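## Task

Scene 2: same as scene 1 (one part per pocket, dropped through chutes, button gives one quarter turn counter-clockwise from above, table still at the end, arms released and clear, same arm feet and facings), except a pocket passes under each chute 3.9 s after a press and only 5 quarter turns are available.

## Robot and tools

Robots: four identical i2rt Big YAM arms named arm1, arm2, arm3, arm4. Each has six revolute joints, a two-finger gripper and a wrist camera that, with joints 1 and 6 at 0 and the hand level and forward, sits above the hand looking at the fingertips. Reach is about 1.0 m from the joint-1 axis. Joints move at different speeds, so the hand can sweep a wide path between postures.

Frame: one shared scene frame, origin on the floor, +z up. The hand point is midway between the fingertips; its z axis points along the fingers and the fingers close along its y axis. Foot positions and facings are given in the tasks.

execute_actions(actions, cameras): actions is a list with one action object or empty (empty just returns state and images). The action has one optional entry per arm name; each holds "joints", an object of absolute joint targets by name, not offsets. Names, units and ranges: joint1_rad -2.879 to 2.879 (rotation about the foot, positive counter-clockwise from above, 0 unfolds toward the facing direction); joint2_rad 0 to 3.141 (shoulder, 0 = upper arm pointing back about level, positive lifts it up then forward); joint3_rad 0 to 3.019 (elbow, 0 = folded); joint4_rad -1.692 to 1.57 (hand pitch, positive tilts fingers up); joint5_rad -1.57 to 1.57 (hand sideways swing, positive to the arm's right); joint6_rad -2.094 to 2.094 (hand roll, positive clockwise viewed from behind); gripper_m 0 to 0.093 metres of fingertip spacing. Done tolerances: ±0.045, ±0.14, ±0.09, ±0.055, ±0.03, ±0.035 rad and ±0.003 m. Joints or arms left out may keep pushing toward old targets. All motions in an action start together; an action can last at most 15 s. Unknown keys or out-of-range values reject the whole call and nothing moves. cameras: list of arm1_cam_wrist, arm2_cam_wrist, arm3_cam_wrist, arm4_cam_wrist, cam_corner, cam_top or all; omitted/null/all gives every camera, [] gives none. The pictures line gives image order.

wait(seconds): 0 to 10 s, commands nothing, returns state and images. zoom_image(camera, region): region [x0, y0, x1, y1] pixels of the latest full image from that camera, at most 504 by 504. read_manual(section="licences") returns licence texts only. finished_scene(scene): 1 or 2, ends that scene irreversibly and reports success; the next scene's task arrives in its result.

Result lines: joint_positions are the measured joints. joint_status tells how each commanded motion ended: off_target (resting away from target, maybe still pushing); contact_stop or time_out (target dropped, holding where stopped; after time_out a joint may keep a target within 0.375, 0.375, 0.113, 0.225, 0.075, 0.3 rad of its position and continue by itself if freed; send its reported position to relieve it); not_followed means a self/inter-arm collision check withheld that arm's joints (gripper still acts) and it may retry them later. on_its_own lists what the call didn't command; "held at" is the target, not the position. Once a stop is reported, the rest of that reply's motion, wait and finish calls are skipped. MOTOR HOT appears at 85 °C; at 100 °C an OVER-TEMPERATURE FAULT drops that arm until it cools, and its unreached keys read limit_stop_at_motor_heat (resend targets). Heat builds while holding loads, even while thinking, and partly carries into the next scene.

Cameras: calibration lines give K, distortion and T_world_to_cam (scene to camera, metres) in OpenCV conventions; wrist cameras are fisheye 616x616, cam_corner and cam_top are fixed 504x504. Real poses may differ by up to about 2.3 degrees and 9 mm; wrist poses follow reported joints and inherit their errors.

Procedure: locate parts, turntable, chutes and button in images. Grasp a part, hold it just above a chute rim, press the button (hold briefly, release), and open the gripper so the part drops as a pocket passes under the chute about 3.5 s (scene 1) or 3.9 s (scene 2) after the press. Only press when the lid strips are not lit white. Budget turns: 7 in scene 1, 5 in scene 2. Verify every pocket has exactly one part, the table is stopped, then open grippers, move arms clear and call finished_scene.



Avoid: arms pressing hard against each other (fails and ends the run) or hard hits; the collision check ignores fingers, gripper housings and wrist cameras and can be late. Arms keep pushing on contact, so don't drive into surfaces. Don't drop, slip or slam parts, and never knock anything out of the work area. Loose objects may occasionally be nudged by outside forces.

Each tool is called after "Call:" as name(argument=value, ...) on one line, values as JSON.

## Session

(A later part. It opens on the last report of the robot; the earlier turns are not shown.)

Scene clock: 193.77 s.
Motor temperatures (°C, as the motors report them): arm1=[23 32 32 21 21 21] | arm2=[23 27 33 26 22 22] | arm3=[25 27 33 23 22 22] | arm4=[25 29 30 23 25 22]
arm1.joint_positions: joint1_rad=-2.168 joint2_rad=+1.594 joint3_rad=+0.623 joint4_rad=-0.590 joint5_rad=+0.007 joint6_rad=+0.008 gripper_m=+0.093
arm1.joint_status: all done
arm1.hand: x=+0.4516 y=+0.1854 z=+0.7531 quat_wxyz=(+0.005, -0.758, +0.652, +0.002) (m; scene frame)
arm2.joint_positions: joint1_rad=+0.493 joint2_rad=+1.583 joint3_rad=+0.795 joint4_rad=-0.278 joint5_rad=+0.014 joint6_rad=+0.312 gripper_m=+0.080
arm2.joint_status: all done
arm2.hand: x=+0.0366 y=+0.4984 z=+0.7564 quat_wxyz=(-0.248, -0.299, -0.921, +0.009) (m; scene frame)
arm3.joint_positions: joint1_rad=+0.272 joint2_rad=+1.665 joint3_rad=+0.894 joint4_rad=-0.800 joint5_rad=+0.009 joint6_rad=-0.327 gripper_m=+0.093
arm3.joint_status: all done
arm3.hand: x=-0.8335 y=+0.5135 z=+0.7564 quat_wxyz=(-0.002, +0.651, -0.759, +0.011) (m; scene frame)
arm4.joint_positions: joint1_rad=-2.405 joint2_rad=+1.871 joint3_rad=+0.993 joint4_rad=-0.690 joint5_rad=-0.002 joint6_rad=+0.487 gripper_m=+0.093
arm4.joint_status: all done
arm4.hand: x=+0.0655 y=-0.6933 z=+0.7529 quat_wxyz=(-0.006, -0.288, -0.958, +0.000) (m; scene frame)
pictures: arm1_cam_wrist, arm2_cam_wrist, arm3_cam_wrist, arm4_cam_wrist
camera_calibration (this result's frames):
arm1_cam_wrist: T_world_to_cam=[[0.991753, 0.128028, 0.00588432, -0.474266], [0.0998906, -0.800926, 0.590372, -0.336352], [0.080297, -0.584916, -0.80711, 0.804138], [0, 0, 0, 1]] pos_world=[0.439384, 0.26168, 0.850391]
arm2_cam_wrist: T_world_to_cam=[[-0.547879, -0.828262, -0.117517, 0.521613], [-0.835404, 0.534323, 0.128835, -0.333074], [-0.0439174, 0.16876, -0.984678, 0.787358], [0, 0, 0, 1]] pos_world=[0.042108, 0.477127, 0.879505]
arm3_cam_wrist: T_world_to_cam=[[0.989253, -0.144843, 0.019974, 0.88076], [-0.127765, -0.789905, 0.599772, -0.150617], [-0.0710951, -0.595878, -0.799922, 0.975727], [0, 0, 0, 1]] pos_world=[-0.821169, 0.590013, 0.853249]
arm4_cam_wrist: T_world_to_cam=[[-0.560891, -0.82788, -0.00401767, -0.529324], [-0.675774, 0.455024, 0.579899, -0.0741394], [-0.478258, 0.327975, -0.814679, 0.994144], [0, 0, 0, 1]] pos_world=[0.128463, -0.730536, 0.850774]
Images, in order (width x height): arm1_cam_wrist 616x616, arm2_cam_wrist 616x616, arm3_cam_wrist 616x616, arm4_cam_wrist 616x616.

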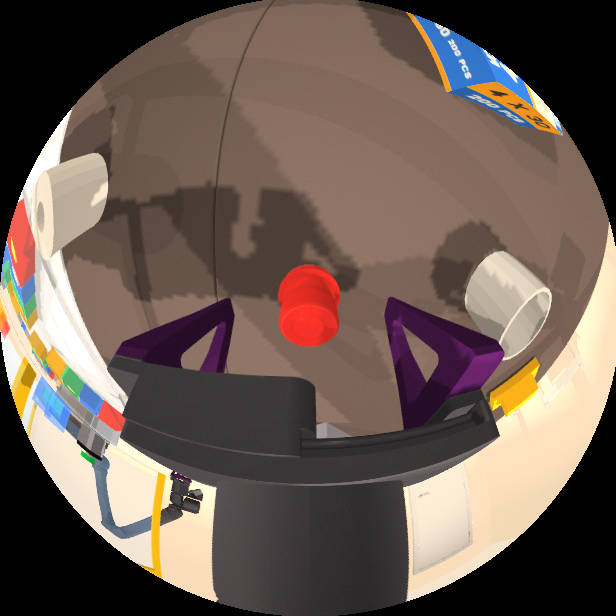

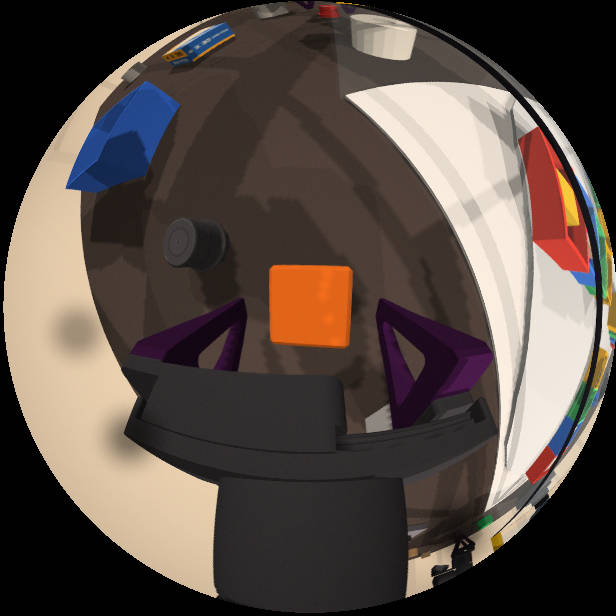

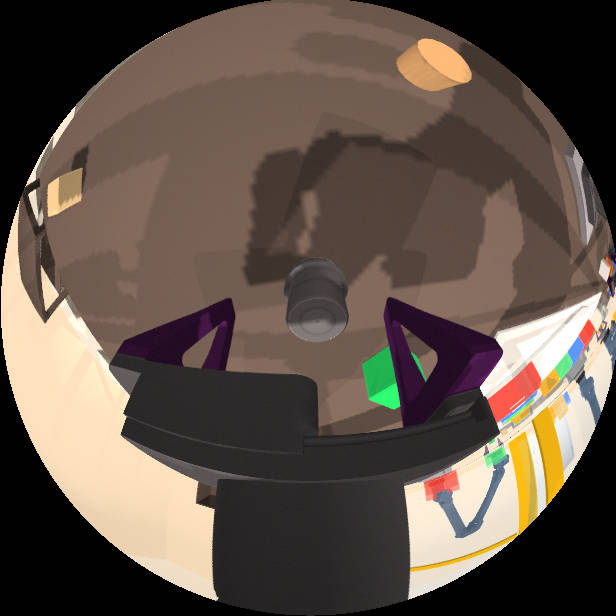

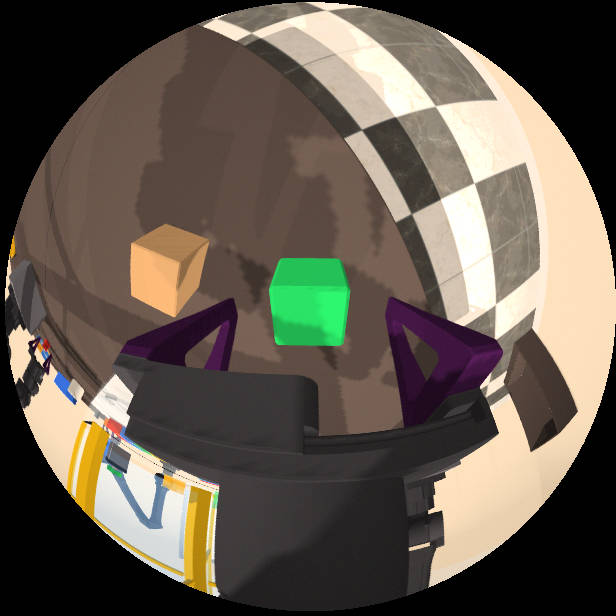

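Call:
execute_actions(actions=[{"arm1":{"joints":{"gripper_m":0.012}},"arm2":{"joints":{"joint2_rad":1.625,"joint4_rad":-0.24,"gripper_m":0.02}},"arm3":{"joints":{"gripper_m":0.014}},"arm4":{"joints":{"gripper_m":0.02,"joint2_rad":1.89}}}], cameras=[])

Call:
execute_actions(actions=[{"arm1":{"joints":{"joint2_rad":0.85,"joint3_rad":1.35,"joint4_rad":-1.68}},"arm2":{"joints":{"joint2_rad":1.0,"joint3_rad":1.22,"joint4_rad":-1.1}},"arm3":{"joints":{"joint2_rad":0.8,"joint3_rad":1.23,"joint4_rad":-1.66}},"arm4":{"joints":{"joint2_rad":1.1,"joint3_rad":1.19,"joint4_rad":-1.5}}}], cameras=[])

Call:
execute_actions(actions=[{"arm1":{"joints":{"joint1_rad":-0.70,"joint6_rad":1.38}},"arm2":{"joints":{"joint1_rad":-0.44,"joint6_rad":0.33}},"arm3":{"joints":{"joint1_rad":-1.17,"joint6_rad":-0.34}},"arm4":{"joints":{"joint1_rad":-0.985,"joint6_rad":-0.24}}}], cameras=[])

Call:
execute_actions(actions=[{"arm1":{"joints":{"joint2_rad":1.57,"joint3_rad":1.32,"joint4_rad":-1.285}},"arm2":{"joints":{"joint2_rad":1.47,"joint3_rad":1.18,"joint4_rad":-0.762}},"arm3":{"joints":{"joint2_rad":1.495,"joint3_rad":1.205,"joint4_rad":-1.26}},"arm4":{"joints":{"joint2_rad":1.565,"joint3_rad":1.16,"joint4_rad":-1.15}}}])

Scene clock: 209.60 s.
Motor temperatures (°C, as the motors report them): arm1=[23 32 31 21 21 21] | arm2=[23 27 33 26 22 22] | arm3=[25 27 33 23 22 22] | arm4=[25 29 30 23 25 22]
arm1.joint_positions: joint1_rad=-2.168 joint2_rad=+1.594 joint3_rad=+0.623 joint4_rad=-0.590 joint5_rad=+0.007 joint6_rad=+0.008 gripper_m=+0.028
arm1.joint_status: gripper_m off_target (ended at +0.028, target +0.012)
arm1.hand: x=+0.4516 y=+0.1854 z=+0.7531 quat_wxyz=(+0.005, -0.758, +0.652, +0.002) (m; scene frame)
arm2.joint_positions: joint1_rad=+0.493 joint2_rad=+1.590 joint3_rad=+0.795 joint4_rad=-0.252 joint5_rad=+0.015 joint6_rad=+0.312 gripper_m=+0.041
arm2.joint_status: gripper_m off_target (ended at +0.041, target +0.020); the others done
arm2.hand: x=+0.0411 y=+0.4968 z=+0.7565 quat_wxyz=(-0.258, -0.299, -0.919, +0.010) (m; scene frame)
arm3.joint_positions: joint1_rad=+0.272 joint2_rad=+1.665 joint3_rad=+0.894 joint4_rad=-0.799 joint5_rad=+0.009 joint6_rad=-0.327 gripper_m=+0.029
arm3.joint_status: gripper_m off_target (ended at +0.029, target +0.014)
arm3.hand: x=-0.8332 y=+0.5135 z=+0.7564 quat_wxyz=(-0.003, +0.650, -0.760, +0.011) (m; scene frame)
arm4.joint_positions: joint1_rad=-2.405 joint2_rad=+1.871 joint3_rad=+0.993 joint4_rad=-0.690 joint5_rad=-0.002 joint6_rad=+0.487 gripper_m=+0.039
arm4.joint_status: gripper_m off_target (ended at +0.039, target +0.020); the others done
arm4.hand: x=+0.0655 y=-0.6933 z=+0.7529 quat_wxyz=(-0.006, -0.288, -0.958, +0.000) (m; scene frame)
pictures: none
No camera images: the call's "cameras" was empty. Leave "cameras" out to get every camera's image.

Scene clock: 211.27 s.
Motor temperatures (°C, as the motors report them): arm1=[23 32 32 21 21 21] | arm2=[23 27 33 26 22 22] | arm3=[25 27 33 23 22 22] | arm4=[25 29 30 23 25 22]
arm1.joint_positions: joint1_rad=-2.168 joint2_rad=+0.854 joint3_rad=+1.332 joint4_rad=-1.666 joint5_rad=+0.007 joint6_rad=+0.008 gripper_m=+0.028
arm1.joint_status: all done
arm1.hand: x=+0.4625 y=+0.1257 z=+1.2152 quat_wxyz=(+0.124, -0.744, +0.641, +0.143) (m; scene frame)
arm2.joint_positions: joint1_rad=+0.493 joint2_rad=+1.000 joint3_rad=+1.219 joint4_rad=-1.093 joint5_rad=+0.015 joint6_rad=+0.313 gripper_m=+0.041
arm2.joint_status: all done
arm2.hand: x=-0.0358 y=+0.5236 z=+1.1144 quat_wxyz=(-0.339, -0.291, -0.894, +0.010) (m; scene frame)
arm3.joint_positions: joint1_rad=+0.272 joint2_rad=+0.796 joint3_rad=+1.219 joint4_rad=-1.653 joint5_rad=+0.009 joint6_rad=-0.327 gripper_m=+0.029
arm3.joint_status: all done
arm3.hand: x=-0.9126 y=+0.3725 z=+1.1414 quat_wxyz=(-0.159, +0.642, -0.749, -0.052) (m; scene frame)
arm4.joint_positions: joint1_rad=-2.405 joint2_rad=+1.088 joint3_rad=+1.170 joint4_rad=-1.486 joint5_rad=-0.002 joint6_rad=+0.487 gripper_m=+0.039
arm4.joint_status: all done
arm4.hand: x=-0.0528 y=-0.6804 z=+1.1054 quat_wxyz=(-0.086, -0.286, -0.954, -0.016) (m; scene frame)
pictures: none
No camera images: the call's "cameras" was empty. Leave "cameras" out to get every camera's image.

Scene clock: 213.33 s.
Motor temperatures (°C, as the motors report them): arm1=[23 32 32 21 21 21] | arm2=[23 27 33 26 22 22] | arm3=[25 27 34 23 22 22] | arm4=[25 29 31 23 25 22]
arm1.joint_positions: joint1_rad=-0.703 joint2_rad=+0.854 joint3_rad=+1.332 joint4_rad=-1.666 joint5_rad=+0.006 joint6_rad=+1.371 gripper_m=+0.028
arm1.joint_status: all done
arm1.hand: x=+0.2460 y=-0.1388 z=+1.2163 quat_wxyz=(-0.124, -0.776, +0.601, +0.147) (m; scene frame)
arm2.joint_positions: joint1_rad=-0.439 joint2_rad=+1.000 joint3_rad=+1.219 joint4_rad=-1.093 joint5_rad=+0.015 joint6_rad=+0.323 gripper_m=+0.041
arm2.joint_status: all done
arm2.hand: x=-0.2935 y=+0.2668 z=+1.1165 quat_wxyz=(-0.302, -0.665, -0.664, +0.161) (m; scene frame)
arm3.joint_positions: joint1_rad=-1.165 joint2_rad=+0.796 joint3_rad=+1.219 joint4_rad=-1.653 joint5_rad=+0.009 joint6_rad=-0.327 gripper_m=+0.029
arm3.joint_status: all done
arm3.hand: x=-0.8026 y=+0.0822 z=+1.1454 quat_wxyz=(-0.163, -0.011, -0.984, +0.065) (m; scene frame)
arm4.joint_positions: joint1_rad=-0.989 joint2_rad=+1.097 joint3_rad=+1.170 joint4_rad=-1.486 joint5_rad=-0.003 joint6_rad=-0.226 gripper_m=+0.039
arm4.joint_status: all done
arm4.hand: x=-0.2967 y=-0.3300 z=+1.0990 quat_wxyz=(-0.068, +0.696, -0.714, -0.038) (m; scene frame)
pictures: none
No camera images: the call's "cameras" was empty. Leave "cameras" out to get every camera's image.

Scene clock: 214.83 s.
Motor temperatures (°C, as the motors report them): arm1=[23 32 32 21 21 21] | arm2=[23 27 33 26 22 22] | arm3=[25 27 34 23 22 22] | arm4=[25 29 31 23 25 22]
arm1.joint_positions: joint1_rad=-0.703 joint2_rad=+1.577 joint3_rad=+1.318 joint4_rad=-1.295 joint5_rad=+0.006 joint6_rad=+1.372 gripper_m=+0.028
arm1.joint_status: all done
arm1.hand: x=+0.0356 y=-0.1505 z=+0.9739 quat_wxyz=(-0.005, -0.790, +0.613, +0.009) (m; scene frame)
arm2.joint_positions: joint1_rad=-0.439 joint2_rad=+1.485 joint3_rad=+1.173 joint4_rad=-0.776 joint5_rad=+0.015 joint6_rad=+0.323 gripper_m=+0.041
arm2.joint_status: all done
arm2.hand: x=-0.2529 y=+0.1430 z=+0.9159 quat_wxyz=(-0.211, -0.686, -0.686, +0.116) (m; scene frame)
arm3.joint_positions: joint1_rad=-1.165 joint2_rad=+1.504 joint3_rad=+1.195 joint4_rad=-1.268 joint5_rad=+0.009 joint6_rad=-0.327 gripper_m=+0.029
arm3.joint_status: all done
arm3.hand: x=-0.6209 y=+0.0147 z=+0.9252 quat_wxyz=(-0.001, -0.011, -1.000, +0.008) (m; scene frame)
arm4.joint_positions: joint1_rad=-0.989 joint2_rad=+1.576 joint3_rad=+1.160 joint4_rad=-1.159 joint5_rad=-0.003 joint6_rad=-0.227 gripper_m=+0.039
arm4.joint_status: all done
arm4.hand: x=-0.2676 y=-0.2235 z=+0.9236 quat_wxyz=(+0.002, +0.698, -0.716, +0.005) (m; scene frame)
pictures: arm1_cam_wrist, arm2_cam_wrist, arm3_cam_wrist, arm4_cam_wrist, cam_corner, cam_top
camera_calibration (this result's frames):
arm1_cam_wrist: T_world_to_cam=[[0.973537, 0.227866, -0.0174055, 0.0183475], [0.193846, -0.783049, 0.590981, -0.695405], [0.121035, -0.578716, -0.806498, 0.818188], [0, 0, 0, 1]] pos_world=[0.0179101, -0.0752179, 1.07116]
arm2_cam_wrist: T_world_to_cam=[[-0.992229, -0.0416705, -0.117244, -0.137794], [-0.0586241, 0.98768, 0.145094, -0.288755], [0.109753, 0.15084, -0.982447, 1.03105], [0, 0, 0, 1]] pos_world=[-0.266812, 0.123932, 1.03869]
arm3_cam_wrist: T_world_to_cam=[[-0.0125629, -0.999764, 0.0177393, -0.0124688], [-0.807117, 0.0206113, 0.590031, -1.04345], [-0.590257, -0.00690523, -0.807186, 0.5044], [0, 0, 0, 1]] pos_world=[-0.544616, 0.012524, 1.02303]
arm4_cam_wrist: T_world_to_cam=[[0.999279, -0.0376743, 0.0047019, 0.259447], [-0.0330467, -0.802123, 0.596244, -0.736129], [-0.0186916, -0.59597, -0.802789, 0.725339], [0, 0, 0, 1]] pos_world=[-0.270029, -0.148411, 1.01999]
Images, in order (width x height): arm1_cam_wrist 616x616, arm2_cam_wrist 616x616, arm3_cam_wrist 616x616, arm4_cam_wrist 616x616, cam_corner 504x504, cam_top 504x504.

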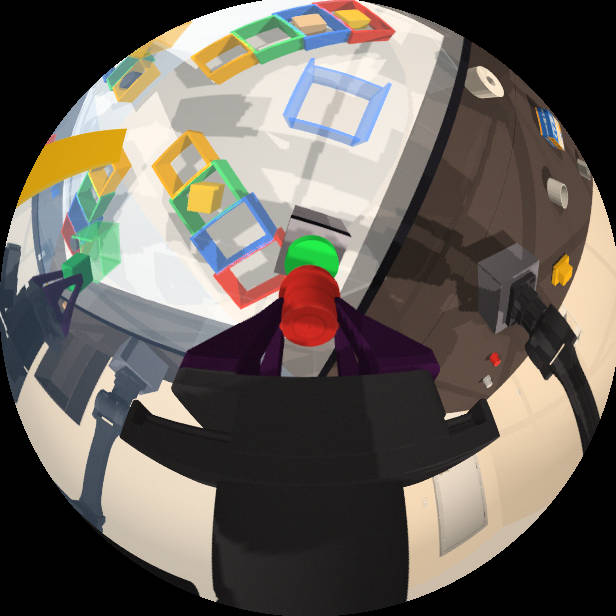

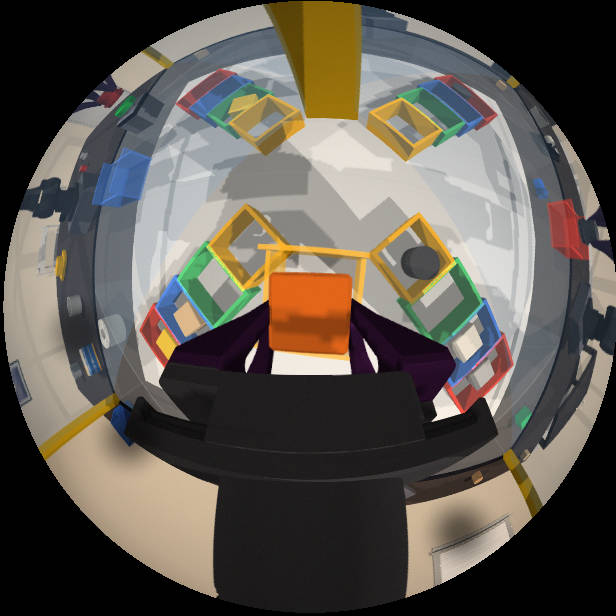

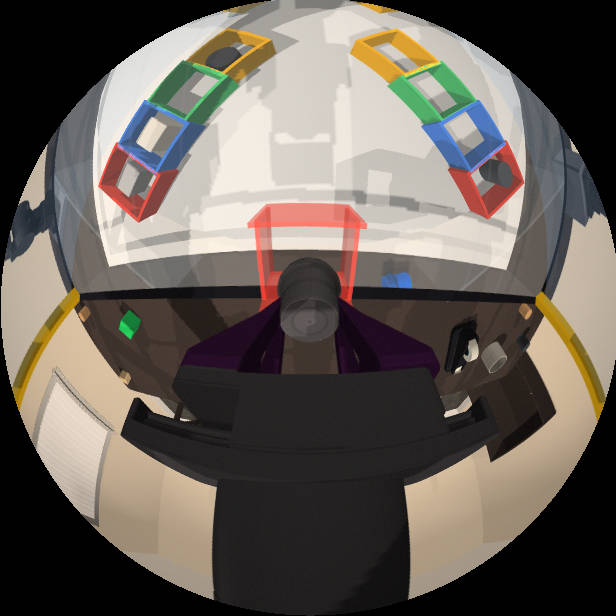

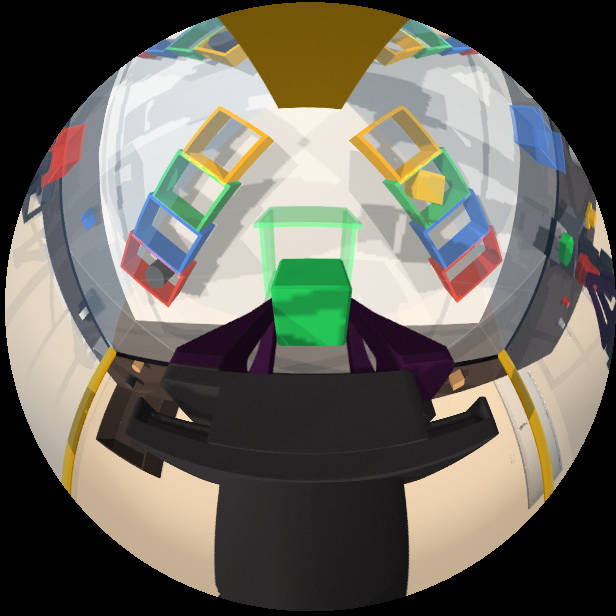

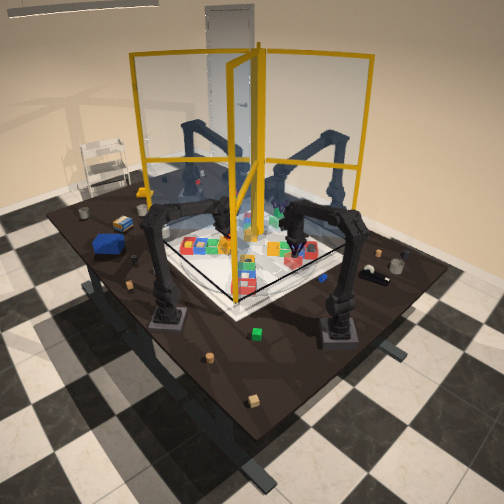

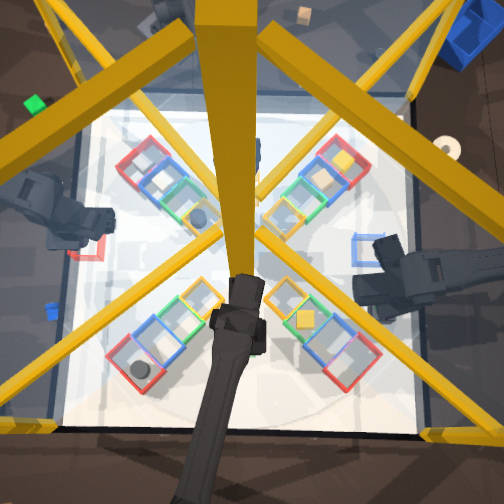

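Call:
execute_actions(actions=[{"arm1":{"joints":{"joint2_rad":1.71}}}], cameras=[])

Call:
execute_actions(actions=[{"arm1":{"joints":{"joint1_rad":-0.98,"joint2_rad":1.59,"joint4_rad":-1.187}}}], cameras=[])

Call:
execute_actions(actions=[{"arm1":{"joints":{"joint2_rad":1.675}}}], cameras=[])

Call:
wait(seconds=0.82)

Call:
execute_actions(actions=[{"arm1":{"joints":{"gripper_m":0.093}},"arm2":{"joints":{"gripper_m":0.08}},"arm4":{"joints":{"gripper_m":0.093}}}], cameras=["cam_top"])

Call:
execute_actions(actions=[{"arm1":{"joints":{"joint2_rad":0.75,"joint3_rad":1.0,"joint4_rad":-1.68}},"arm2":{"joints":{"joint2_rad":1.0,"joint3_rad":1.1,"joint4_rad":-1.0}},"arm4":{"joints":{"joint2_rad":1.15,"joint3_rad":1.31,"joint4_rad":-1.6}}}], cameras=[])

Call:
execute_actions(actions=[{"arm1":{"joints":{"joint1_rad":1.583,"joint6_rad":0}},"arm2":{"joints":{"joint1_rad":0.61,"joint6_rad":0.1}},"arm4":{"joints":{"joint1_rad":-2.275,"joint6_rad":0.9}}}], cameras=[])

Call:
execute_actions(actions=[{"arm1":{"joints":{"joint2_rad":1.47,"joint3_rad":0.75,"joint4_rad":-0.84}},"arm2":{"joints":{"joint2_rad":1.6,"joint3_rad":1.025,"joint4_rad":-0.475}},"arm4":{"joints":{"joint2_rad":1.91,"joint3_rad":1.275,"joint4_rad":-0.91}}}], cameras=["arm1_cam_wrist","arm2_cam_wrist","arm4_cam_wrist","cam_top"])

Scene clock: 242.63 s.
Motor temperatures (°C, as the motors report them): arm1=[23 34 35 21 21 21] | arm2=[23 28 35 26 22 22] | arm3=[25 28 36 22 22 22] | arm4=[25 30 31 23 25 22]
arm1.joint_positions: joint1_rad=-0.703 joint2_rad=+1.650 joint3_rad=+1.329 joint4_rad=-1.300 joint5_rad=+0.006 joint6_rad=+1.372 gripper_m=+0.028
arm1.joint_status: all done
arm1.hand: x=+0.0313 y=-0.1509 z=+0.9453 quat_wxyz=(+0.017, -0.790, +0.612, -0.016) (m; scene frame)
arm2.joint_positions: joint1_rad=-0.439 joint2_rad=+1.485 joint3_rad=+1.173 joint4_rad=-0.776 joint5_rad=+0.015 joint6_rad=+0.323 gripper_m=+0.041
arm2.joint_status: not commanded
arm2.hand: x=-0.2529 y=+0.1430 z=+0.9159 quat_wxyz=(-0.211, -0.686, -0.686, +0.116) (m; scene frame)
arm3.joint_positions: joint1_rad=-1.165 joint2_rad=+1.504 joint3_rad=+1.195 joint4_rad=-1.268 joint5_rad=+0.009 joint6_rad=-0.327 gripper_m=+0.029
arm3.joint_status: not commanded
arm3.hand: x=-0.6209 y=+0.0147 z=+0.9252 quat_wxyz=(-0.001, -0.011, -1.000, +0.008) (m; scene frame)
arm4.joint_positions: joint1_rad=-0.989 joint2_rad=+1.576 joint3_rad=+1.160 joint4_rad=-1.159 joint5_rad=-0.003 joint6_rad=-0.227 gripper_m=+0.039
arm4.joint_status: not commanded
arm4.hand: x=-0.2676 y=-0.2235 z=+0.9236 quat_wxyz=(+0.002, +0.698, -0.716, +0.005) (m; scene frame)
pictures: none
No camera images: the call's "cameras" was empty. Leave "cameras" out to get every camera's image.

Scene clock: 243.90 s.
Motor temperatures (°C, as the motors report them): arm1=[23 34 35 21 21 21] | arm2=[23 28 35 26 22 22] | arm3=[25 28 36 22 22 22] | arm4=[25 30 31 23 25 22]
arm1.joint_positions: joint1_rad=-0.979 joint2_rad=+1.589 joint3_rad=+1.329 joint4_rad=-1.200 joint5_rad=+0.008 joint6_rad=+1.372 gripper_m=+0.028
arm1.joint_status: all done
arm1.hand: x=+0.0202 y=-0.0165 z=+0.9732 quat_wxyz=(-0.028, -0.697, +0.715, +0.049) (m; scene frame)
arm2.joint_positions: joint1_rad=-0.439 joint2_rad=+1.485 joint3_rad=+1.173 joint4_rad=-0.776 joint5_rad=+0.015 joint6_rad=+0.323 gripper_m=+0.041
arm2.joint_status: not commanded
arm2.hand: x=-0.2529 y=+0.1430 z=+0.9159 quat_wxyz=(-0.211, -0.686, -0.686, +0.116) (m; scene frame)
arm3.joint_positions: joint1_rad=-1.165 joint2_rad=+1.504 joint3_rad=+1.195 joint4_rad=-1.268 joint5_rad=+0.009 joint6_rad=-0.327 gripper_m=+0.029
arm3.joint_status: not commanded
arm3.hand: x=-0.6209 y=+0.0147 z=+0.9252 quat_wxyz=(-0.001, -0.011, -1.000, +0.008) (m; scene frame)
arm4.joint_positions: joint1_rad=-0.989 joint2_rad=+1.576 joint3_rad=+1.160 joint4_rad=-1.159 joint5_rad=-0.003 joint6_rad=-0.227 gripper_m=+0.039
arm4.joint_status: not commanded
arm4.hand: x=-0.2676 y=-0.2235 z=+0.9236 quat_wxyz=(+0.002, +0.698, -0.716, +0.005) (m; scene frame)
pictures: none
No camera images: the call's "cameras" was empty. Leave "cameras" out to get every camera's image.

Scene clock: 244.77 s.
Motor temperatures (°C, as the motors report them): arm1=[23 34 35 21 21 21] | arm2=[23 28 35 26 22 22] | arm3=[25 28 36 22 22 22] | arm4=[25 30 31 23 25 22]
arm1.joint_positions: joint1_rad=-0.979 joint2_rad=+1.673 joint3_rad=+1.325 joint4_rad=-1.200 joint5_rad=+0.008 joint6_rad=+1.372 gripper_m=+0.028
arm1.joint_status: all done
arm1.hand: x=+0.0200 y=-0.0165 z=+0.9325 quat_wxyz=(-0.005, -0.698, +0.716, +0.012) (m; scene frame)
arm2.joint_positions: joint1_rad=-0.439 joint2_rad=+1.485 joint3_rad=+1.173 joint4_rad=-0.776 joint5_rad=+0.015 joint6_rad=+0.323 gripper_m=+0.041
arm2.joint_status: not commanded
arm2.hand: x=-0.2529 y=+0.1430 z=+0.9159 quat_wxyz=(-0.211, -0.686, -0.686, +0.116) (m; scene frame)
arm3.joint_positions: joint1_rad=-1.165 joint2_rad=+1.504 joint3_rad=+1.195 joint4_rad=-1.268 joint5_rad=+0.009 joint6_rad=-0.327 gripper_m=+0.029
arm3.joint_status: not commanded
arm3.hand: x=-0.6209 y=+0.0147 z=+0.9252 quat_wxyz=(-0.001, -0.011, -1.000, +0.008) (m; scene frame)
arm4.joint_positions: joint1_rad=-0.989 joint2_rad=+1.576 joint3_rad=+1.160 joint4_rad=-1.159 joint5_rad=-0.003 joint6_rad=-0.227 gripper_m=+0.039
arm4.joint_status: not commanded
arm4.hand: x=-0.2676 y=-0.2235 z=+0.9236 quat_wxyz=(+0.002, +0.698, -0.716, +0.005) (m; scene frame)
pictures: none
No camera images: the call's "cameras" was empty. Leave "cameras" out to get every camera's image.

Scene clock: 245.60 s.
Motor temperatures (°C, as the motors report them): arm1=[23 34 35 21 21 21] | arm2=[23 28 35 26 22 22] | arm3=[25 28 36 22 22 22] | arm4=[25 30 31 23 25 22]
arm1.joint_positions: joint1_rad=-0.979 joint2_rad=+1.673 joint3_rad=+1.325 joint4_rad=-1.200 joint5_rad=+0.008 joint6_rad=+1.372 gripper_m=+0.028
arm1.joint_status: all done
arm1.hand: x=+0.0200 y=-0.0165 z=+0.9325 quat_wxyz=(-0.005, -0.698, +0.716, +0.012) (m; scene frame)
arm2.joint_positions: joint1_rad=-0.439 joint2_rad=+1.485 joint3_rad=+1.173 joint4_rad=-0.776 joint5_rad=+0.015 joint6_rad=+0.323 gripper_m=+0.041
arm2.joint_status: not commanded
arm2.hand: x=-0.2529 y=+0.1430 z=+0.9159 quat_wxyz=(-0.211, -0.686, -0.686, +0.116) (m; scene frame)
arm3.joint_positions: joint1_rad=-1.165 joint2_rad=+1.504 joint3_rad=+1.195 joint4_rad=-1.268 joint5_rad=+0.009 joint6_rad=-0.327 gripper_m=+0.029
arm3.joint_status: not commanded
arm3.hand: x=-0.6209 y=+0.0147 z=+0.9252 quat_wxyz=(-0.001, -0.011, -1.000, +0.008) (m; scene frame)
arm4.joint_positions: joint1_rad=-0.989 joint2_rad=+1.576 joint3_rad=+1.160 joint4_rad=-1.159 joint5_rad=-0.003 joint6_rad=-0.227 gripper_m=+0.039
arm4.joint_status: not commanded
arm4.hand: x=-0.2676 y=-0.2235 z=+0.9236 quat_wxyz=(+0.002, +0.698, -0.716, +0.005) (m; scene frame)
wait: 0.83 s; at rest by 0.27 s
pictures: arm1_cam_wrist, arm2_cam_wrist, arm3_cam_wrist, arm4_cam_wrist, cam_corner, cam_top
camera_calibration (this result's frames):
arm1_cam_wrist: T_world_to_cam=[[0.998682, -0.0462524, -0.0222555, 0.00173684], [-0.024271, -0.80759, 0.589245, -0.557437], [-0.0452273, -0.587928, -0.807648, 0.868445], [0, 0, 0, 1]] pos_world=[0.0240133, 0.0604828, 1.0299]
arm2_cam_wrist: T_world_to_cam=[[-0.992229, -0.0416705, -0.117244, -0.137794], [-0.0586241, 0.98768, 0.145094, -0.288755], [0.109753, 0.15084, -0.982447, 1.03105], [0, 0, 0, 1]] pos_world=[-0.266812, 0.123932, 1.03869]
arm3_cam_wrist: T_world_to_cam=[[-0.0125629, -0.999764, 0.0177393, -0.0124688], [-0.807117, 0.0206113, 0.590031, -1.04345], [-0.590257, -0.00690523, -0.807186, 0.5044], [0, 0, 0, 1]] pos_world=[-0.544616, 0.012524, 1.02303]
arm4_cam_wrist: T_world_to_cam=[[0.999279, -0.0376743, 0.0047019, 0.259447], [-0.0330467, -0.802123, 0.596244, -0.736129], [-0.0186916, -0.59597, -0.802789, 0.725339], [0, 0, 0, 1]] pos_world=[-0.270029, -0.148411, 1.01999]
Images, in order (width x height): arm1_cam_wrist 616x616, arm2_cam_wrist 616x616, arm3_cam_wrist 616x616, arm4_cam_wrist 616x616, cam_corner 504x504, cam_top 504x504.

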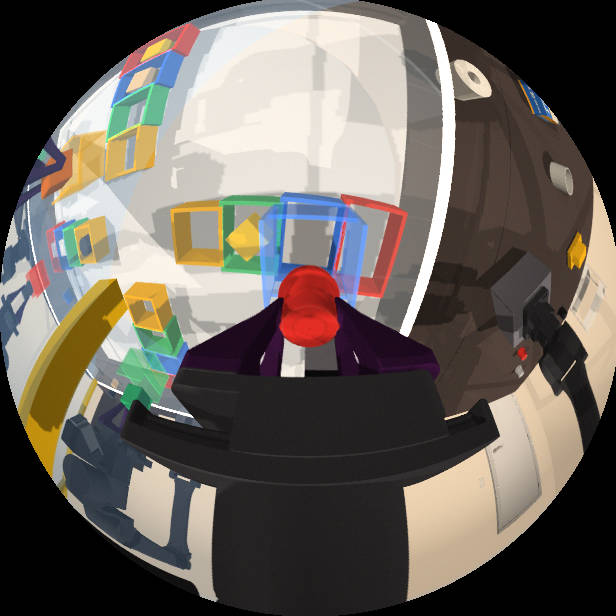

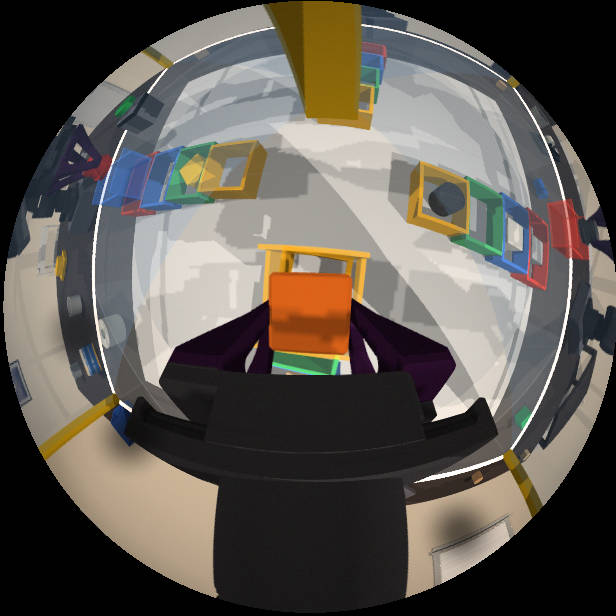

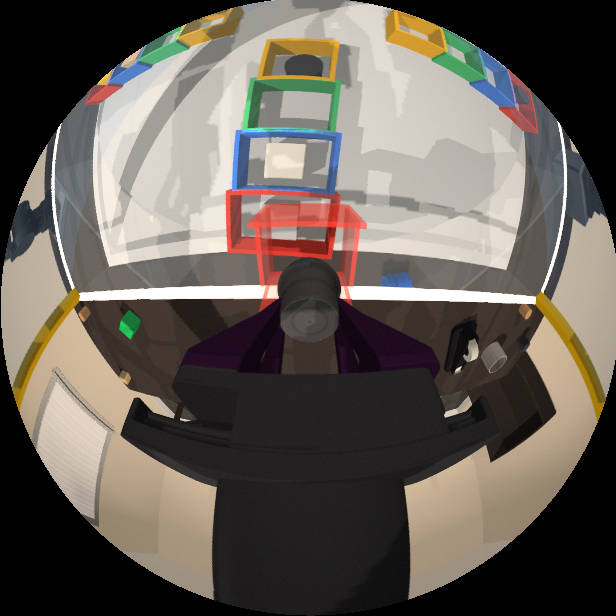

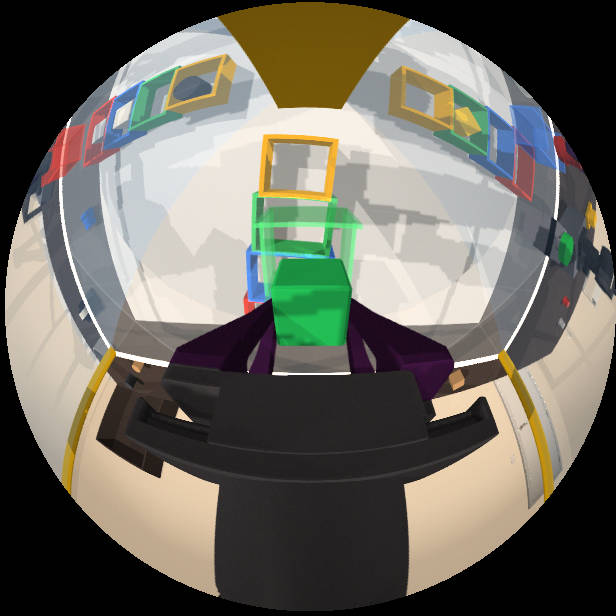

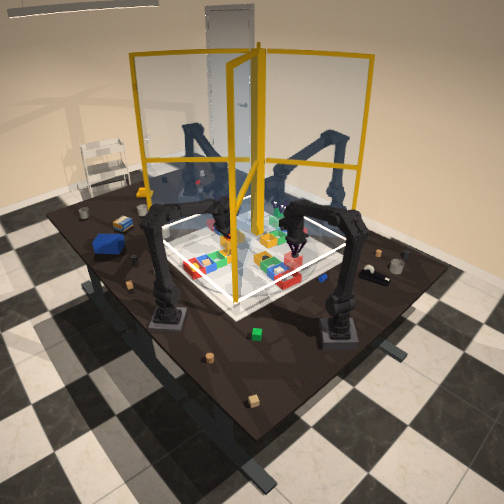

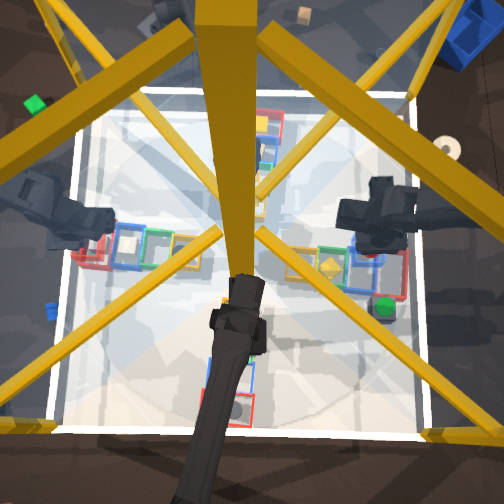

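Scene clock: 246.30 s.
Motor temperatures (°C, as the motors report them): arm1=[23 34 35 21 21 21] | arm2=[23 28 35 26 22 22] | arm3=[25 28 36 22 22 22] | arm4=[25 30 31 23 25 22]
arm1.joint_positions: joint1_rad=-0.979 joint2_rad=+1.673 joint3_rad=+1.325 joint4_rad=-1.200 joint5_rad=+0.008 joint6_rad=+1.373 gripper_m=+0.093
arm1.joint_status: all done
arm1.hand: x=+0.0200 y=-0.0165 z=+0.9325 quat_wxyz=(-0.005, -0.698, +0.716, +0.012) (m; scene frame)
arm2.joint_positions: joint1_rad=-0.439 joint2_rad=+1.484 joint3_rad=+1.173 joint4_rad=-0.775 joint5_rad=+0.015 joint6_rad=+0.323 gripper_m=+0.080
arm2.joint_status: all done
arm2.hand: x=-0.2528 y=+0.1427 z=+0.9162 quat_wxyz=(-0.212, -0.686, -0.686, +0.116) (m; scene frame)
arm3.joint_positions: joint1_rad=-1.165 joint2_rad=+1.504 joint3_rad=+1.195 joint4_rad=-1.268 joint5_rad=+0.009 joint6_rad=-0.327 gripper_m=+0.029
arm3.joint_status: not commanded
arm3.hand: x=-0.6209 y=+0.0147 z=+0.9252 quat_wxyz=(-0.001, -0.011, -1.000, +0.008) (m; scene frame)
arm4.joint_positions: joint1_rad=-0.989 joint2_rad=+1.576 joint3_rad=+1.160 joint4_rad=-1.159 joint5_rad=-0.002 joint6_rad=-0.227 gripper_m=+0.093
arm4.joint_status: all done
arm4.hand: x=-0.2675 y=-0.2235 z=+0.9238 quat_wxyz=(+0.001, +0.698, -0.716, +0.005) (m; scene frame)
pictures: cam_top
Images, in order (width x height): cam_top 504x504.

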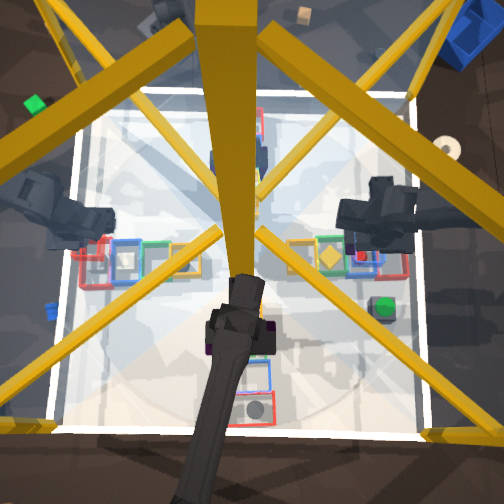

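Scene clock: 247.73 s.
Motor temperatures (°C, as the motors report them): arm1=[23 34 34 21 21 21] | arm2=[23 28 35 26 22 22] | arm3=[25 28 36 22 22 22] | arm4=[25 30 32 23 25 22]
arm1.joint_positions: joint1_rad=-0.979 joint2_rad=+0.745 joint3_rad=+1.012 joint4_rad=-1.669 joint5_rad=+0.008 joint6_rad=+1.373 gripper_m=+0.093
arm1.joint_status: all done
arm1.hand: x=+0.3071 y=-0.0811 z=+1.1035 quat_wxyz=(-0.044, -0.695, +0.713, +0.073) (m; scene frame)
arm2.joint_positions: joint1_rad=-0.439 joint2_rad=+0.984 joint3_rad=+1.099 joint4_rad=-0.991 joint5_rad=+0.015 joint6_rad=+0.323 gripper_m=+0.080
arm2.joint_status: all done
arm2.hand: x=-0.2935 y=+0.2659 z=+1.0751 quat_wxyz=(-0.302, -0.665, -0.664, +0.161) (m; scene frame)
arm3.joint_positions: joint1_rad=-1.165 joint2_rad=+1.504 joint3_rad=+1.195 joint4_rad=-1.268 joint5_rad=+0.009 joint6_rad=-0.327 gripper_m=+0.029
arm3.joint_status: not commanded
arm3.hand: x=-0.6209 y=+0.0147 z=+0.9252 quat_wxyz=(-0.001, -0.011, -1.000, +0.008) (m; scene frame)
arm4.joint_positions: joint1_rad=-0.989 joint2_rad=+1.147 joint3_rad=+1.288 joint4_rad=-1.586 joint5_rad=-0.002 joint6_rad=-0.227 gripper_m=+0.093
arm4.joint_status: all done
arm4.hand: x=-0.2949 y=-0.3224 z=+1.1287 quat_wxyz=(-0.054, +0.697, -0.714, -0.029) (m; scene frame)
pictures: none
No camera images: the call's "cameras" was empty. Leave "cameras" out to get every camera's image.

Scene clock: 250.00 s.
Motor temperatures (°C, as the motors report them): arm1=[23 33 34 21 21 21] | arm2=[23 28 35 26 22 22] | arm3=[25 28 36 22 22 22] | arm4=[25 29 32 23 25 22]
arm1.joint_positions: joint1_rad=+1.580 joint2_rad=+0.745 joint3_rad=+1.012 joint4_rad=-1.669 joint5_rad=+0.006 joint6_rad=+0.008 gripper_m=+0.093
arm1.joint_status: all done
arm1.hand: x=+0.6376 y=-0.2717 z=+1.1028 quat_wxyz=(-0.076, -0.395, -0.915, +0.037) (m; scene frame)
arm2.joint_positions: joint1_rad=+0.609 joint2_rad=+0.985 joint3_rad=+1.099 joint4_rad=-0.991 joint5_rad=+0.015 joint6_rad=+0.107 gripper_m=+0.080
arm2.joint_status: all done
arm2.hand: x=-0.0229 y=+0.5685 z=+1.0723 quat_wxyz=(-0.338, -0.145, -0.930, +0.024) (m; scene frame)
arm3.joint_positions: joint1_rad=-1.165 joint2_rad=+1.504 joint3_rad=+1.195 joint4_rad=-1.268 joint5_rad=+0.009 joint6_rad=-0.327 gripper_m=+0.029
arm3.joint_status: not commanded
arm3.hand: x=-0.6209 y=+0.0147 z=+0.9252 quat_wxyz=(-0.001, -0.011, -1.000, +0.008) (m; scene frame)
arm4.joint_positions: joint1_rad=-2.271 joint2_rad=+1.147 joint3_rad=+1.288 joint4_rad=-1.586 joint5_rad=-0.002 joint6_rad=+0.886 gripper_m=+0.093
arm4.joint_status: all done
arm4.hand: x=-0.0425 y=-0.6361 z=+1.1323 quat_wxyz=(-0.060, -0.411, -0.909, -0.028) (m; scene frame)
pictures: none
No camera images: the call's "cameras" was empty. Leave "cameras" out to get every camera's image.

Scene clock: 251.43 s.
Motor temperatures (°C, as the motors report them): arm1=[23 33 34 21 21 21] | arm2=[23 28 35 26 22 22] | arm3=[25 28 36 22 22 22] | arm4=[25 29 32 23 25 22]
arm1.joint_positions: joint1_rad=+1.580 joint2_rad=+1.464 joint3_rad=+0.759 joint4_rad=-0.854 joint5_rad=+0.006 joint6_rad=+0.008 gripper_m=+0.093
arm1.joint_status: all done
arm1.hand: x=+0.7363 y=-0.3757 z=+0.8279 quat_wxyz=(-0.003, -0.396, -0.918, +0.006) (m; scene frame)
arm2.joint_positions: joint1_rad=+0.609 joint2_rad=+1.595 joint3_rad=+1.029 joint4_rad=-0.487 joint5_rad=+0.015 joint6_rad=+0.107 gripper_m=+0.080
arm2.joint_status: all done
arm2.hand: x=+0.1102 y=+0.5406 z=+0.8224 quat_wxyz=(-0.253, -0.148, -0.956, +0.021) (m; scene frame)
arm3.joint_positions: joint1_rad=-1.165 joint2_rad=+1.504 joint3_rad=+1.195 joint4_rad=-1.268 joint5_rad=+0.009 joint6_rad=-0.327 gripper_m=+0.029
arm3.joint_status: not commanded
arm3.hand: x=-0.6209 y=+0.0147 z=+0.9252 quat_wxyz=(-0.001, -0.011, -1.000, +0.008) (m; scene frame)
arm4.joint_positions: joint1_rad=-2.271 joint2_rad=+1.915 joint3_rad=+1.273 joint4_rad=-0.925 joint5_rad=-0.002 joint6_rad=+0.887 gripper_m=+0.093
arm4.joint_status: all done
arm4.hand: x=+0.1434 y=-0.6309 z=+0.8098 quat_wxyz=(-0.006, -0.412, -0.911, -0.001) (m; scene frame)
pictures: arm1_cam_wrist, arm2_cam_wrist, arm4_cam_wrist, cam_top
camera_calibration (this result's frames):
arm1_cam_wrist: T_world_to_cam=[[-0.741931, -0.670386, 0.0109793, 0.287015], [-0.537184, 0.604153, 0.588585, 0.140097], [-0.401212, 0.430792, -0.808361, 1.25062], [0, 0, 0, 1]] pos_world=[0.789969, -0.430988, 0.925346]
arm2_cam_wrist: T_world_to_cam=[[-0.284785, -0.95835, -0.0215393, 0.567035], [-0.954017, 0.281161, 0.103922, -0.132143], [-0.0935375, 0.0501442, -0.994352, 0.925977], [0, 0, 0, 1]] pos_world=[0.12203, 0.534139, 0.946694]
arm4_cam_wrist: T_world_to_cam=[[-0.758953, -0.651112, -0.00669416, -0.291682], [-0.532587, 0.614817, 0.58168, -0.00413925], [-0.374623, 0.445033, -0.81339, 1.11522], [0, 0, 0, 1]] pos_world=[0.194211, -0.683683, 0.907567]
Images, in order (width x height): arm1_cam_wrist 616x616, arm2_cam_wrist 616x616, arm4_cam_wrist 616x616, cam_top 504x504.

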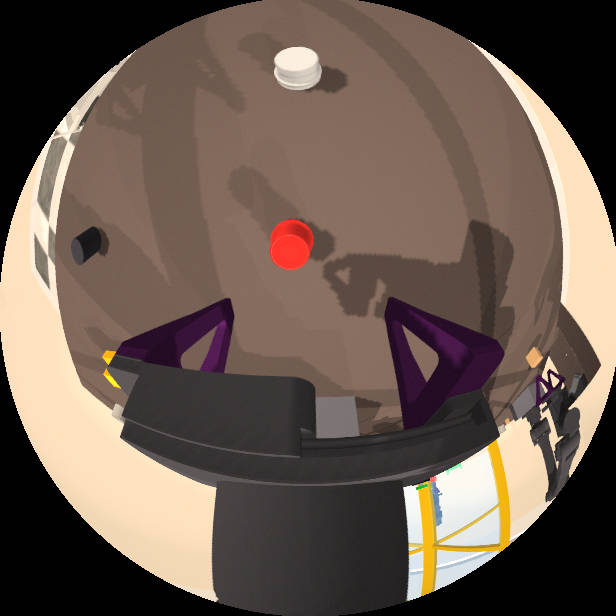

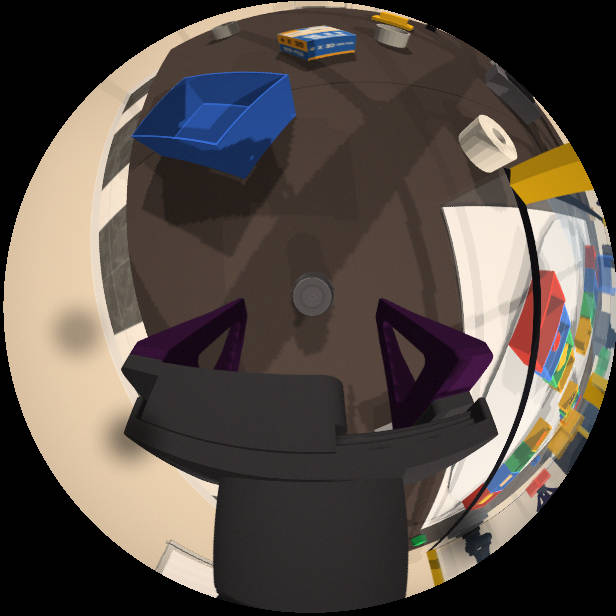

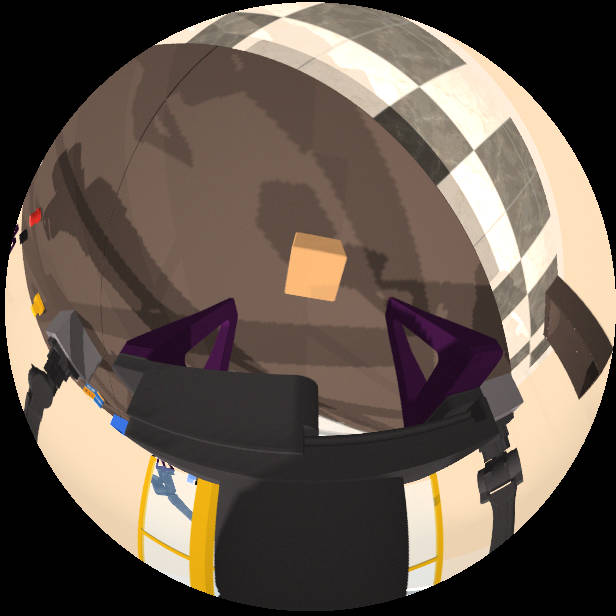

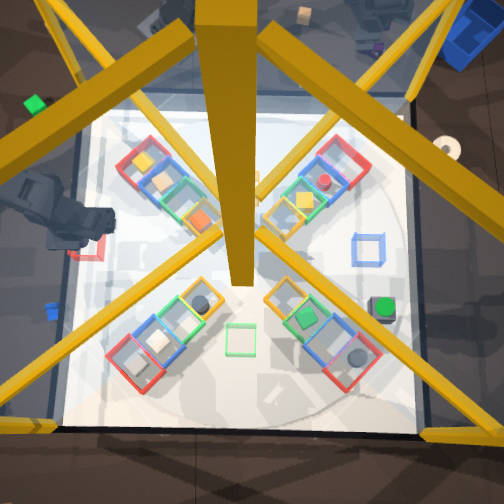

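Call:
execute_actions(actions=[{"arm1":{"joints":{"joint1_rad":1.63,"joint2_rad":1.673,"joint3_rad":0.727,"joint4_rad":-0.62}},"arm2":{"joints":{"joint2_rad":1.725,"joint3_rad":0.977,"joint4_rad":-0.328}},"arm4":{"joints":{"joint2_rad":2.01,"joint3_rad":1.229,"joint4_rad":-0.785,"joint6_rad":1.1}}}], cameras=["arm1_cam_wrist","arm2_cam_wrist","arm4_cam_wrist"])

Scene clock: 261.00 s.
Motor temperatures (°C, as the motors report them): arm1=[23 33 33 21 21 21] | arm2=[23 28 34 26 22 22] | arm3=[25 28 36 22 22 22] | arm4=[25 30 31 23 25 22]
arm1.joint_positions: joint1_rad=+1.629 joint2_rad=+1.675 joint3_rad=+0.732 joint4_rad=-0.634 joint5_rad=+0.006 joint6_rad=+0.008 gripper_m=+0.093
arm1.joint_status: all done
arm1.hand: x=+0.7543 y=-0.3697 z=+0.7520 quat_wxyz=(+0.005, -0.373, -0.928, +0.003) (m; scene frame)
arm2.joint_positions: joint1_rad=+0.609 joint2_rad=+1.717 joint3_rad=+0.981 joint4_rad=-0.340 joint5_rad=+0.015 joint6_rad=+0.107 gripper_m=+0.080
arm2.joint_status: all done
arm2.hand: x=+0.1110 y=+0.5401 z=+0.7563 quat_wxyz=(-0.242, -0.149, -0.958, +0.020) (m; scene frame)
arm3.joint_positions: joint1_rad=-1.165 joint2_rad=+1.504 joint3_rad=+1.195 joint4_rad=-1.268 joint5_rad=+0.009 joint6_rad=-0.327 gripper_m=+0.029
arm3.joint_status: not commanded
arm3.hand: x=-0.6209 y=+0.0147 z=+0.9252 quat_wxyz=(-0.001, -0.011, -1.000, +0.008) (m; scene frame)
arm4.joint_positions: joint1_rad=-2.271 joint2_rad=+2.001 joint3_rad=+1.232 joint4_rad=-0.799 joint5_rad=-0.002 joint6_rad=+1.086 gripper_m=+0.093
arm4.joint_status: all done
arm4.hand: x=+0.1401 y=-0.6312 z=+0.7551 quat_wxyz=(-0.005, -0.501, -0.866, -0.001) (m; scene frame)
pictures: arm1_cam_wrist, arm2_cam_wrist, arm4_cam_wrist
camera_calibration (this result's frames):
arm1_cam_wrist: T_world_to_cam=[[-0.707409, -0.70671, 0.0115019, 0.265388], [-0.558658, 0.569031, 0.603411, 0.182955], [-0.432982, 0.420433, -0.797347, 1.20571], [0, 0, 0, 1]] pos_world=[0.811998, -0.423475, 0.84792]
arm2_cam_wrist: T_world_to_cam=[[-0.285336, -0.958229, -0.0194909, 0.563837], [-0.951449, 0.280751, 0.126191, -0.141287], [-0.115448, 0.0545514, -0.991815, 0.858503], [0, 0, 0, 1]] pos_world=[0.125567, 0.533119, 0.880294]
arm4_cam_wrist: T_world_to_cam=[[-0.872756, -0.488102, -0.00737078, -0.175447], [-0.400213, 0.706796, 0.583325, 0.0644412], [-0.279512, 0.51205, -0.812205, 1.09777], [0, 0, 0, 1]] pos_world=[0.179509, -0.693298, 0.852733]
Images, in order (width x height): arm1_cam_wrist 616x616, arm2_cam_wrist 616x616, arm4_cam_wrist 616x616.

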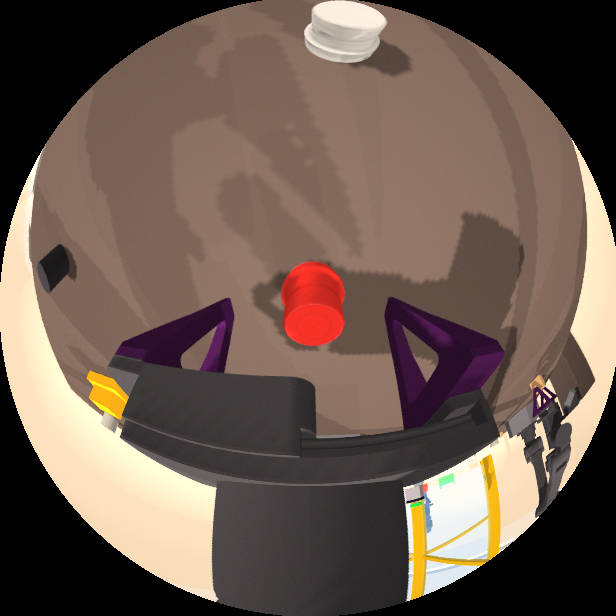

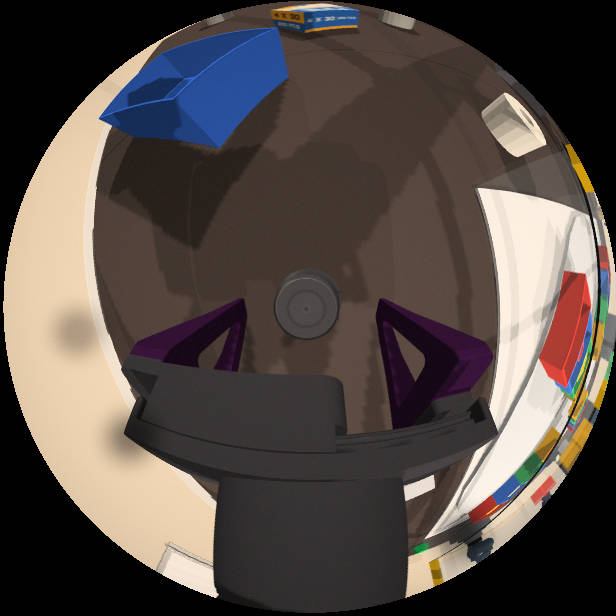

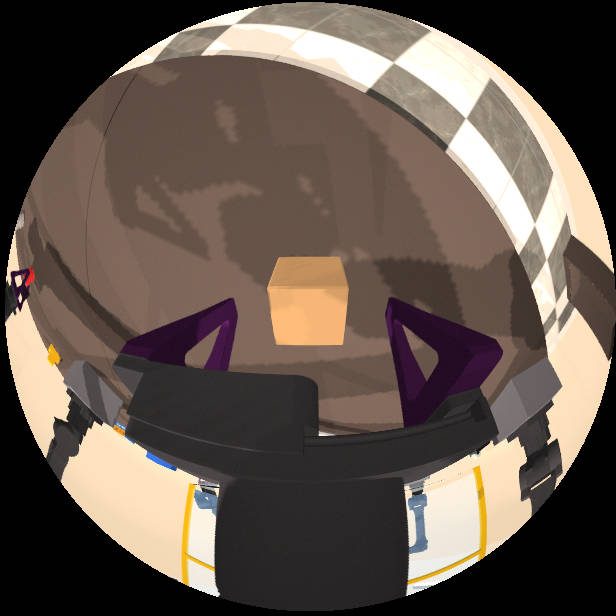

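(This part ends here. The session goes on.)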